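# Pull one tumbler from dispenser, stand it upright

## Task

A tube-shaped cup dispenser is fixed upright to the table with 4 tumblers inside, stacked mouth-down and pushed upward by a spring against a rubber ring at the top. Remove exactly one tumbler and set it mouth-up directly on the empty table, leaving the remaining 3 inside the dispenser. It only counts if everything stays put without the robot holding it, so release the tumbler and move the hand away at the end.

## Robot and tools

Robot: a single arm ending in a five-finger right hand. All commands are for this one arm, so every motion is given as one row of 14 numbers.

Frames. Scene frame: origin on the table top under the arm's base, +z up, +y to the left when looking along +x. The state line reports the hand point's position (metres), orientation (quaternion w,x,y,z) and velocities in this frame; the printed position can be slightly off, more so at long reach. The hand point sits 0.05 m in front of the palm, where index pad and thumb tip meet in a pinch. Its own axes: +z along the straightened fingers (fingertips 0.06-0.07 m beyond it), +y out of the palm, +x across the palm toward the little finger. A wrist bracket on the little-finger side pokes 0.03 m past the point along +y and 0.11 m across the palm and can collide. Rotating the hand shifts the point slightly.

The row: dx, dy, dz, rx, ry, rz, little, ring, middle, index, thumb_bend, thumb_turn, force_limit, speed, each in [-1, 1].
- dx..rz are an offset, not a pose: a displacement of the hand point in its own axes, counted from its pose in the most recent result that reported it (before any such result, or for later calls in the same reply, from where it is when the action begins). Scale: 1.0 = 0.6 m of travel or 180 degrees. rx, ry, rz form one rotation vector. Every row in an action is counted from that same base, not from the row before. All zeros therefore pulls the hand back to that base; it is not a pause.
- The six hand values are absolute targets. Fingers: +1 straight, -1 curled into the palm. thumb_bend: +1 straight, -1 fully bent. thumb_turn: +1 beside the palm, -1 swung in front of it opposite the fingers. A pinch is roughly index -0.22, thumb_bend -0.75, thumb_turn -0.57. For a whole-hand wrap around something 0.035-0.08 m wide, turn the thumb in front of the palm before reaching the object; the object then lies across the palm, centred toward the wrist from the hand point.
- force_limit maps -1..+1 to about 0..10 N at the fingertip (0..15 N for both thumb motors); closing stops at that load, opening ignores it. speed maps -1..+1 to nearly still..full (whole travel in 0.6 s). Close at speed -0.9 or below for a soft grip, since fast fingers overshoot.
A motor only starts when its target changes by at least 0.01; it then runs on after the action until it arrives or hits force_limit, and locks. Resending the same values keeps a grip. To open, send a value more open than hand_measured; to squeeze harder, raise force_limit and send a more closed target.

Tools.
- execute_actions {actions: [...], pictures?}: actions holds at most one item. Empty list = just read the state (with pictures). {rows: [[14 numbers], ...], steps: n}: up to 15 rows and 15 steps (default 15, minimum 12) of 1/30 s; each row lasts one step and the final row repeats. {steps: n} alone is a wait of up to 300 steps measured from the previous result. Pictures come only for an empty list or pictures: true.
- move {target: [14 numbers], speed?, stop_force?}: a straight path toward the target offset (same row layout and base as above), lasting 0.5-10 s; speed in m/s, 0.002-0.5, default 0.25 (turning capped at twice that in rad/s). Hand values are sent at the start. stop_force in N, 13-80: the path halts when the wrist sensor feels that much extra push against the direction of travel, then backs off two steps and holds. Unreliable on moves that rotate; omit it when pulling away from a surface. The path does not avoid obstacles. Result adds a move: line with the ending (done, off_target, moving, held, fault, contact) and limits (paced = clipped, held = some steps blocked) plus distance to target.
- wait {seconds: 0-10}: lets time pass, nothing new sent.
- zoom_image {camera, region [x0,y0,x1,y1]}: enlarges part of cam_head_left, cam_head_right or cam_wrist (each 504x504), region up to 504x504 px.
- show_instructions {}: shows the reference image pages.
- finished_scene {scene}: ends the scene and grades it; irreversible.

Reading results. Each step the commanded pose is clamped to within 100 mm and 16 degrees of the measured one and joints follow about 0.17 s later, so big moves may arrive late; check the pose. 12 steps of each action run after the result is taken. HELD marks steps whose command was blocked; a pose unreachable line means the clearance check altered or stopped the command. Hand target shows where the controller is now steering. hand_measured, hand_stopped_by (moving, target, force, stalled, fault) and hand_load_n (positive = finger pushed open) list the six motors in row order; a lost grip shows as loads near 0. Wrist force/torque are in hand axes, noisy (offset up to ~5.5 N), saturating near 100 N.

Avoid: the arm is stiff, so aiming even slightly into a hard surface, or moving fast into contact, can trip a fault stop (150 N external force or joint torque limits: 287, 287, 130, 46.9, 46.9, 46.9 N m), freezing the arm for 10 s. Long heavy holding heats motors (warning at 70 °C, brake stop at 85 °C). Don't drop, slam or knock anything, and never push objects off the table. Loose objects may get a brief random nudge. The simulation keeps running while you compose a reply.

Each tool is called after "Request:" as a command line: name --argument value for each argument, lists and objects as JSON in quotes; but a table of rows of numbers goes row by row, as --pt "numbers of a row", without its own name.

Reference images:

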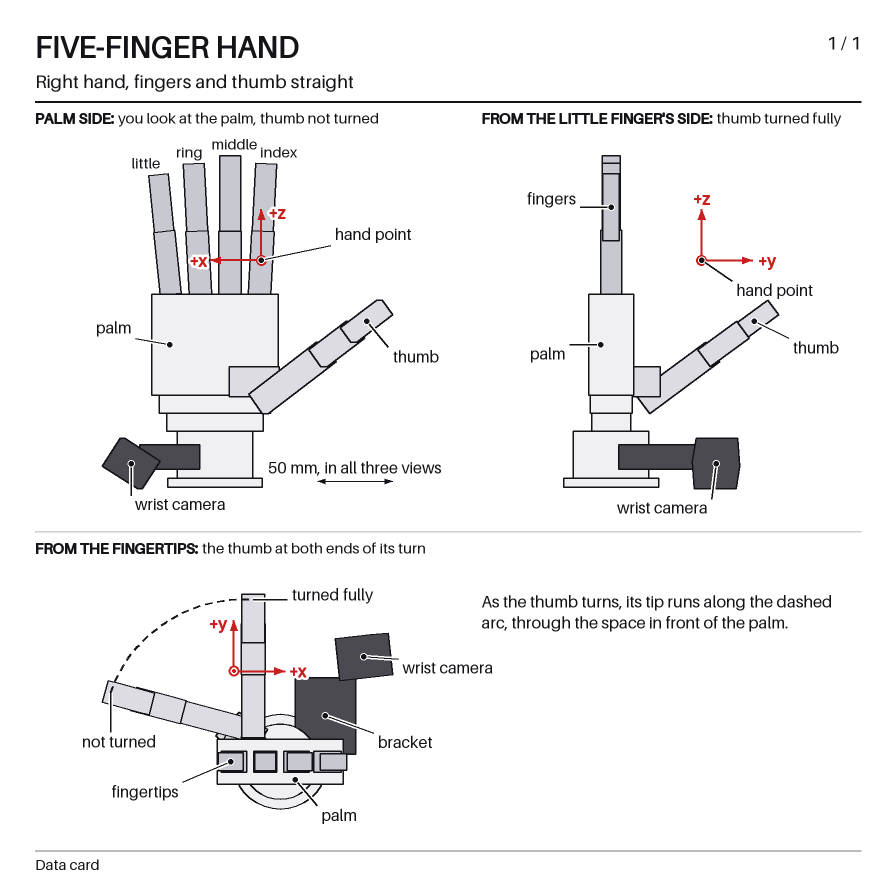

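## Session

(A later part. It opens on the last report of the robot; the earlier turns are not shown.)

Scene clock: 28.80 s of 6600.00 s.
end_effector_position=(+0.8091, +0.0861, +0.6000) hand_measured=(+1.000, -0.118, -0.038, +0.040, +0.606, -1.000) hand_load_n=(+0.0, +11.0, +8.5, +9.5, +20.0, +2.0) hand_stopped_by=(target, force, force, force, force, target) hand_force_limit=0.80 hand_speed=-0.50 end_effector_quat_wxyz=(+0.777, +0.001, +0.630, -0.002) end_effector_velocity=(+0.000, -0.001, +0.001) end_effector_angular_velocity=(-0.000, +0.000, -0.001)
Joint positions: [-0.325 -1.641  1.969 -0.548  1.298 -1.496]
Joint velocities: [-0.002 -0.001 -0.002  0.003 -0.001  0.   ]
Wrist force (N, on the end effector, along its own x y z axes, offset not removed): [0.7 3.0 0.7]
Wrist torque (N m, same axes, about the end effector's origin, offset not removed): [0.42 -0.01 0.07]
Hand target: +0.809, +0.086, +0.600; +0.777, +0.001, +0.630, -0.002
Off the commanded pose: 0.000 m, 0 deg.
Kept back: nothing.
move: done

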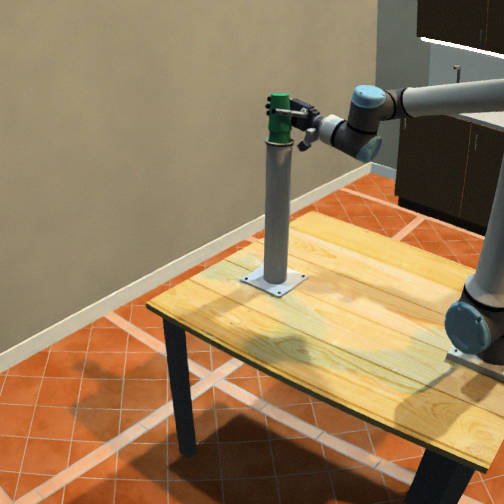

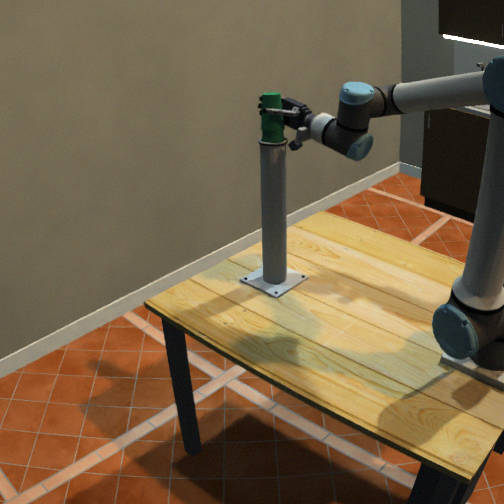

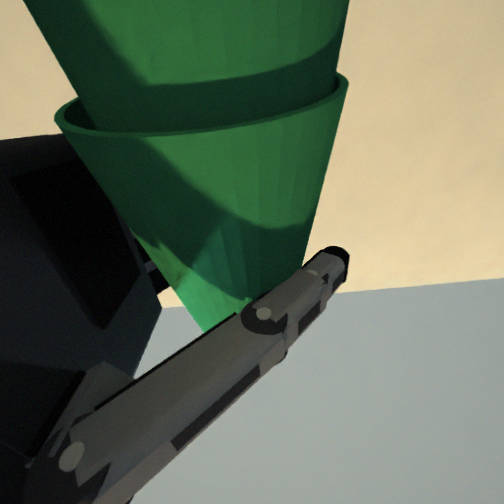

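Request:
move --target '[-0.179,0,0.038,0,0,0,1,-1,-1,-0.95,-1,-1,0.8,-0.5]' --speed 0.08

Request:
move --target '[0.128,-0.55,-0.198,-0.2,0.258,-0.94,1,-1,-1,-0.95,-1,-1,0.8,-0.5]' --speed 0.5

Scene clock: 31.40 s of 6600.00 s.
end_effector_position=(+0.8091, +0.0861, +0.7097) hand_measured=(+1.000, -0.118, -0.038, +0.040, +0.606, -1.000) hand_load_n=(+0.0, +11.0, +8.5, +9.5, +20.0, +2.0) hand_stopped_by=(target, force, force, force, force, target) hand_force_limit=0.80 hand_speed=-0.50 end_effector_quat_wxyz=(+0.777, +0.001, +0.630, -0.002) end_effector_velocity=(+0.000, +0.001, +0.001) end_effector_angular_velocity=(-0.000, -0.000, +0.002)
Joint positions: [-0.328 -1.684  1.81  -0.347  1.294 -1.495]
Joint velocities: [ 0.001  0.    -0.003  0.002 -0.001  0.   ]
Wrist force (N, on the end effector, along its own x y z axes, offset not removed): [0.6 3.9 -0.3]
Wrist torque (N m, same axes, about the end effector's origin, offset not removed): [0.68 0.09 0.11]
Hand target: +0.809, +0.086, +0.710; +0.777, +0.001, +0.630, -0.002
Off the commanded pose: 0.000 m, 0 deg.
Kept back: nothing.
move: done

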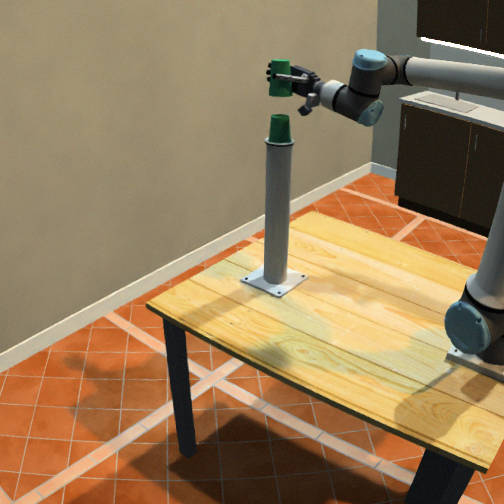

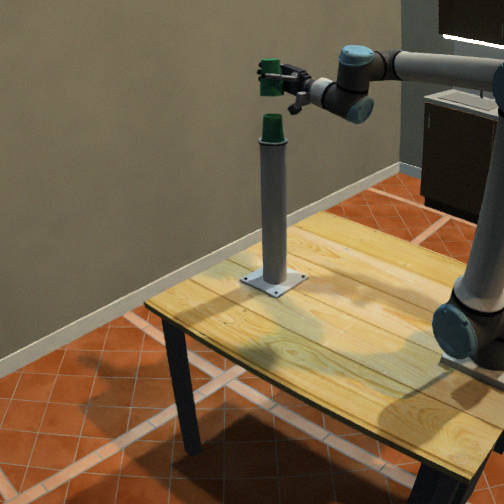

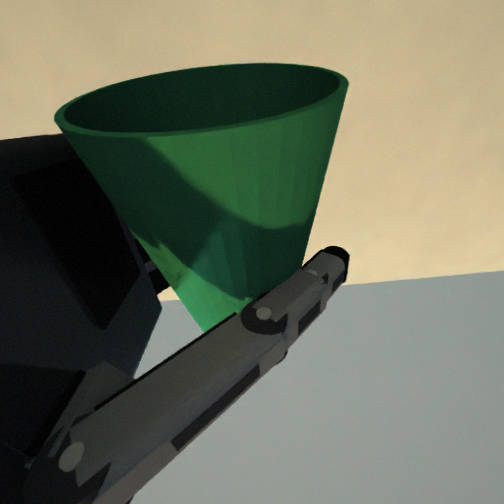

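Scene clock: 35.13 s of 6600.00 s.
end_effector_position=(+0.7075, -0.2434, +0.6100) hand_measured=(+1.000, -0.118, -0.038, +0.040, +0.606, -1.000) hand_load_n=(+0.0, +11.0, +9.0, +9.5, +20.0, +2.5) hand_stopped_by=(target, force, force, force, force, target) hand_force_limit=0.80 hand_speed=-0.50 end_effector_quat_wxyz=(+0.158, +0.751, -0.208, +0.607) end_effector_velocity=(-0.000, -0.000, -0.001) end_effector_angular_velocity=(-0.008, +0.001, +0.002)
Joint positions: [-0.524 -1.66   1.663  0.218  1.605 -4.674]
Joint velocities: [-0.    -0.001  0.005 -0.007 -0.    -0.008]
Wrist force (N, on the end effector, along its own x y z axes, offset not removed): [0.0 3.6 -1.9]
Wrist torque (N m, same axes, about the end effector's origin, offset not removed): [0.70 0.09 0.10]
Hand target: +0.707, -0.244, +0.610; +0.158, +0.751, -0.207, +0.607
Off the commanded pose: 0.000 m, 0 deg.
Kept back: nothing.
move: done

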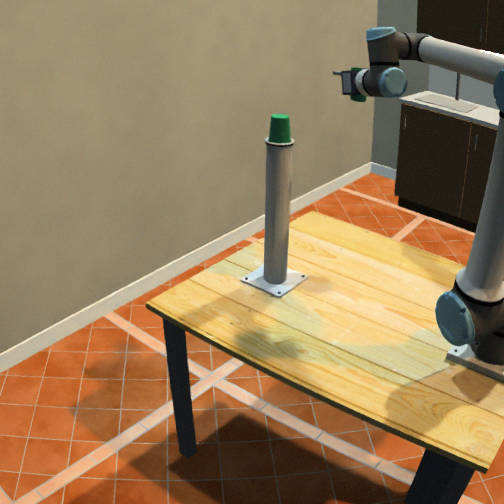

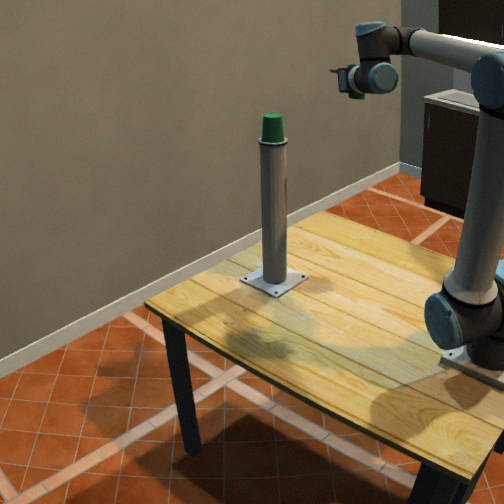

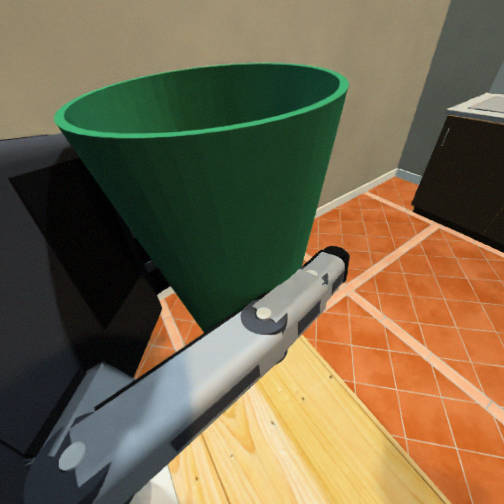

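Request:
move --target '[-0.912,0.014,0.2,-0.001,0.001,-0.005,1,-1,-1,-0.95,-1,-1,0.8,-0.5]' --speed 0.35

Request:
move --target '[-0.062,0,0.013,0,0,0,1,-1,-1,-0.95,-1,-1,0.8,-0.5]' --speed 0.01 --stop_force 13

Request:
zoom_image --camera "cam_head_right" --region '[300, 180, 420, 300]'

Scene clock: 38.03 s of 6600.00 s.
end_effector_position=(+0.7084, -0.2435, +0.0495) hand_measured=(+1.000, -0.118, -0.038, +0.040, +0.606, -1.000) hand_load_n=(+0.0, +11.0, +9.0, +9.5, +20.0, +2.5) hand_stopped_by=(target, force, force, force, force, target) hand_force_limit=0.80 hand_speed=-0.50 end_effector_quat_wxyz=(+0.164, +0.751, -0.202, +0.607) end_effector_velocity=(+0.001, -0.000, -0.001) end_effector_angular_velocity=(-0.002, -0.001, +0.001)
Joint positions: [-0.503 -1.136  2.234 -0.881  1.629 -4.685]
Joint velocities: [ 0.     0.004 -0.001 -0.005  0.    -0.001]
Wrist force (N, on the end effector, along its own x y z axes, offset not removed): [-2.0 3.1 -0.2]
Wrist torque (N m, same axes, about the end effector's origin, offset not removed): [0.56 0.23 0.05]
Hand target: +0.708, -0.244, +0.049; +0.164, +0.751, -0.202, +0.607
Off the commanded pose: 0.001 m, 0 deg.
Kept back: nothing.
move: done

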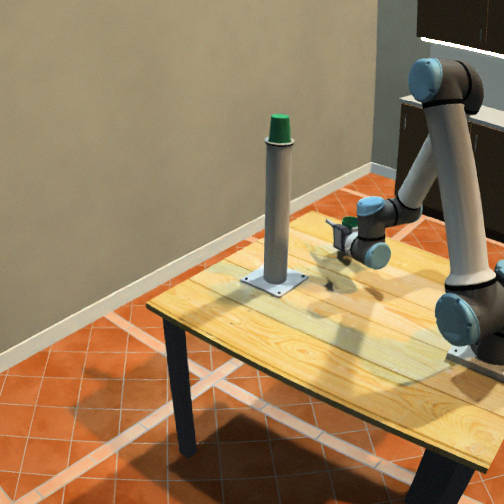

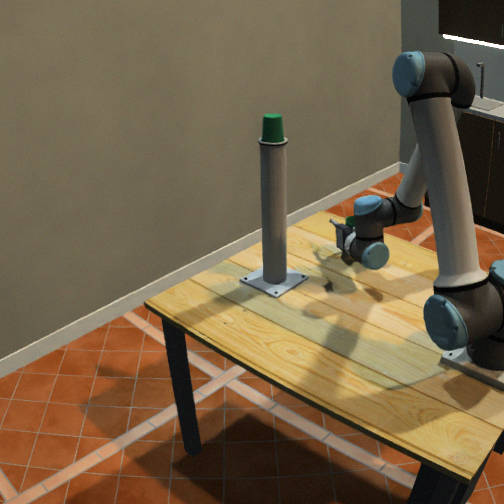

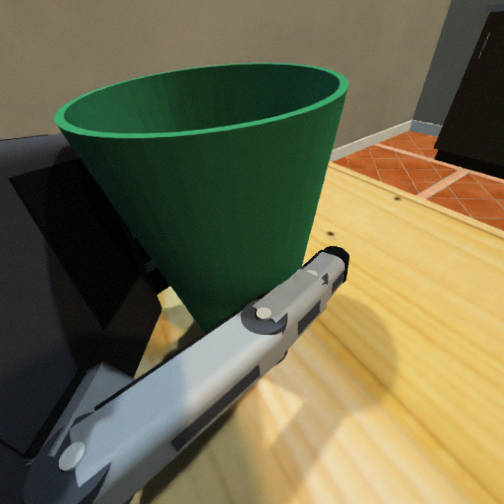

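Scene clock: 40.63 s of 6600.00 s.
end_effector_position=(+0.7085, -0.2436, +0.0275) hand_measured=(+1.000, -0.116, -0.038, +0.040, +0.606, -1.000) hand_load_n=(+0.0, +13.5, +8.5, +7.0, +18.0, -1.0) hand_stopped_by=(target, force, force, force, force, target) hand_force_limit=0.80 hand_speed=-0.50 end_effector_quat_wxyz=(+0.164, +0.751, -0.202, +0.607) end_effector_velocity=(-0.001, +0.001, +0.002) end_effector_angular_velocity=(+0.002, +0.002, -0.001)
Joint positions: [-0.502 -1.095  2.237 -0.925  1.63  -4.685]
Joint velocities: [ 0.    -0.006  0.     0.008  0.001  0.001]
Wrist force (N, on the end effector, along its own x y z axes, offset not removed): [12.4 3.8 2.2]
Wrist torque (N m, same axes, about the end effector's origin, offset not removed): [0.68 -0.24 0.14]
Hand target: +0.708, -0.244, +0.028; +0.164, +0.751, -0.202, +0.607
Off the commanded pose: 0.016 m, 0 deg.
Kept back: nothing.
move: contact

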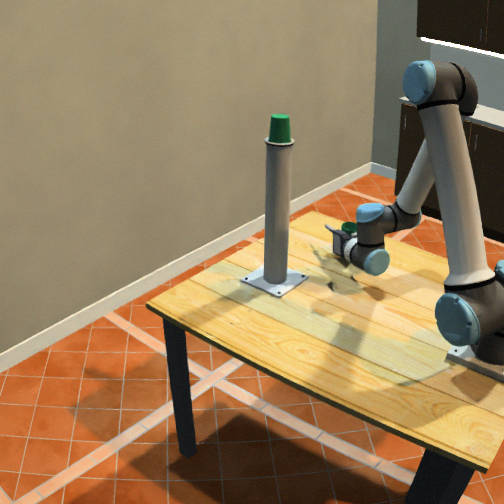

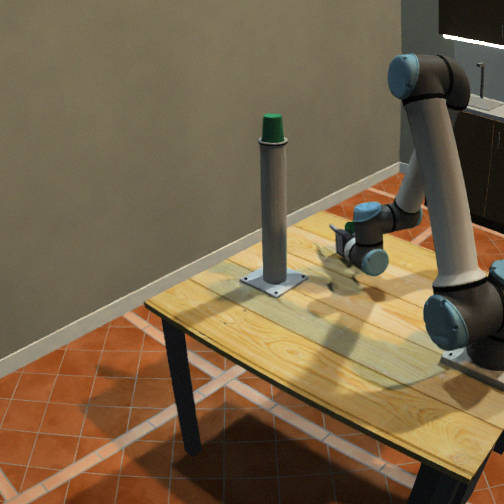

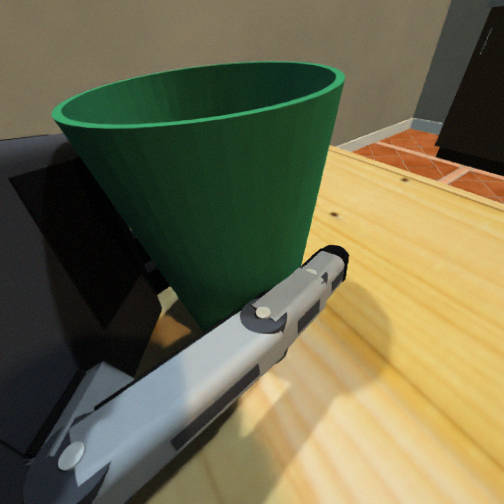

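Region (300, 180, 420, 300) of cam_head_right's 504x504 image, scaled by 4.200, with more detail than that image has.

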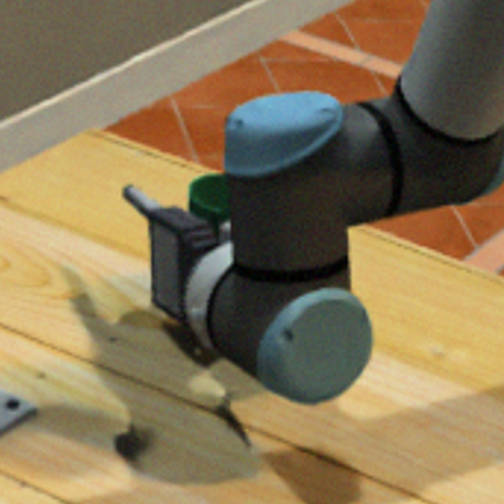

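Request:
move --target '[0.001,0,0,0,0,0,1,1,1,1,1,-1,0.8,-0.4]' --speed 0.01

Request:
move --target '[0.03,-0.07,-0.25,0,0,0,1,1,1,1,1,-1,0.8,-0.4]' --speed 0.15

Scene clock: 42.40 s of 6600.00 s.
end_effector_position=(+0.7086, -0.2436, +0.0281) hand_measured=(+1.000, +1.000, +1.000, +1.000, +1.000, -1.000) hand_load_n=(+0.0, +0.0, +0.0, +0.0, +0.0, +0.0) hand_stopped_by=(target, target, target, target, target, target) hand_force_limit=0.80 hand_speed=-0.40 end_effector_quat_wxyz=(+0.164, +0.751, -0.202, +0.607) end_effector_velocity=(+0.000, -0.001, +0.001) end_effector_angular_velocity=(-0.000, -0.001, -0.001)
Joint positions: [-0.502 -1.096  2.237 -0.924  1.63  -4.685]
Joint velocities: [-0.001 -0.    -0.001  0.001  0.    -0.   ]
Wrist force (N, on the end effector, along its own x y z axes, offset not removed): [1.9 2.8 0.1]
Wrist torque (N m, same axes, about the end effector's origin, offset not removed): [0.48 -0.19 0.17]
Hand target: +0.709, -0.244, +0.028; +0.164, +0.751, -0.202, +0.607
Off the commanded pose: 0.000 m, 0 deg.
Kept back: nothing.
move: done

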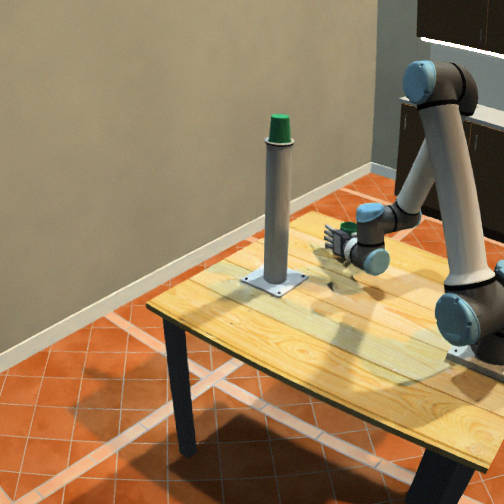

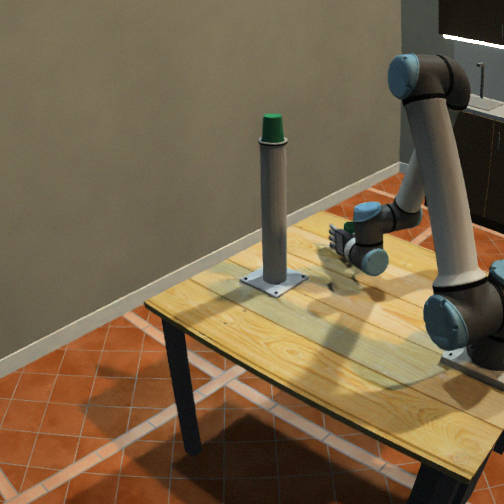

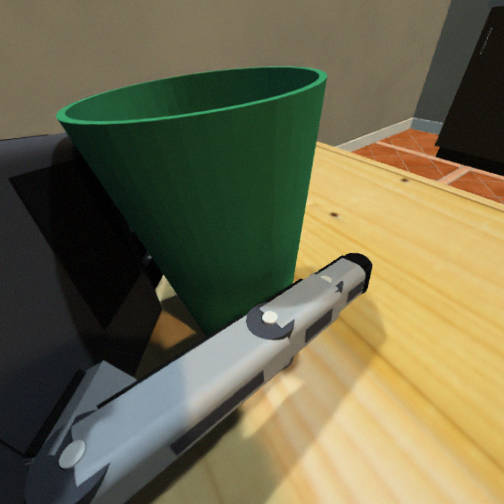

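Scene clock: 43.97 s of 6600.00 s.
end_effector_position=(+0.6066, -0.1352, +0.0771) hand_measured=(+1.000, +1.000, +1.000, +1.000, +1.000, -1.000) hand_load_n=(+0.0, +0.0, +0.0, +0.0, +0.0, +0.0) hand_stopped_by=(target, target, target, target, target, target) hand_force_limit=0.80 hand_speed=-0.40 end_effector_quat_wxyz=(+0.164, +0.751, -0.202, +0.607) end_effector_velocity=(-0.001, +0.000, +0.000) end_effector_angular_velocity=(+0.000, +0.000, -0.002)
Joint positions: [-0.365 -1.306  2.431 -0.904  1.764 -4.655]
Joint velocities: [ 0.001 -0.002  0.001  0.001  0.003  0.001]
Wrist force (N, on the end effector, along its own x y z axes, offset not removed): [1.7 0.7 -0.4]
Wrist torque (N m, same axes, about the end effector's origin, offset not removed): [0.15 -0.18 0.09]
Hand target: +0.606, -0.135, +0.077; +0.164, +0.751, -0.202, +0.607
Off the commanded pose: 0.000 m, 0 deg.
Kept back: nothing.
move: done

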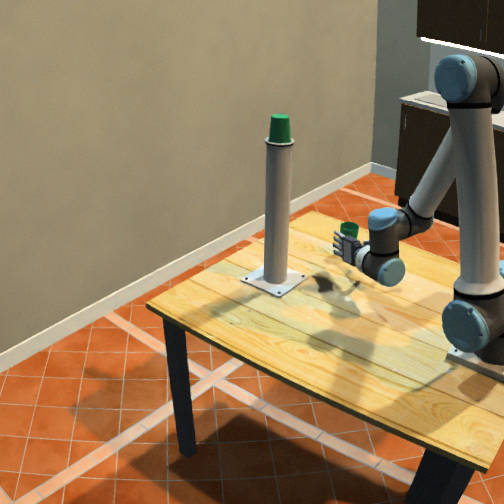

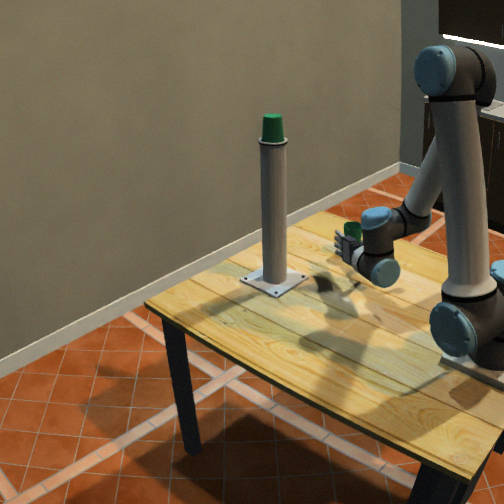

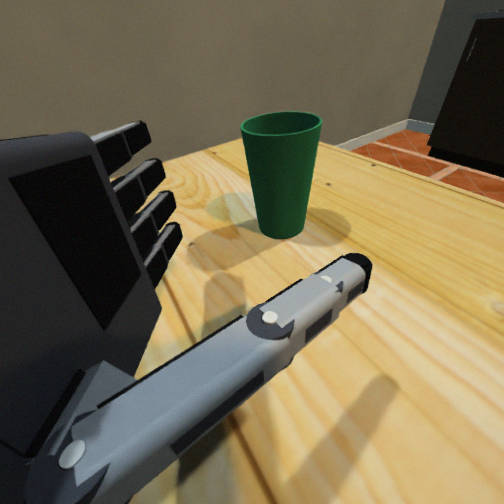

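Request:
finished_scene --scene 1

The scene is finished: the task was done.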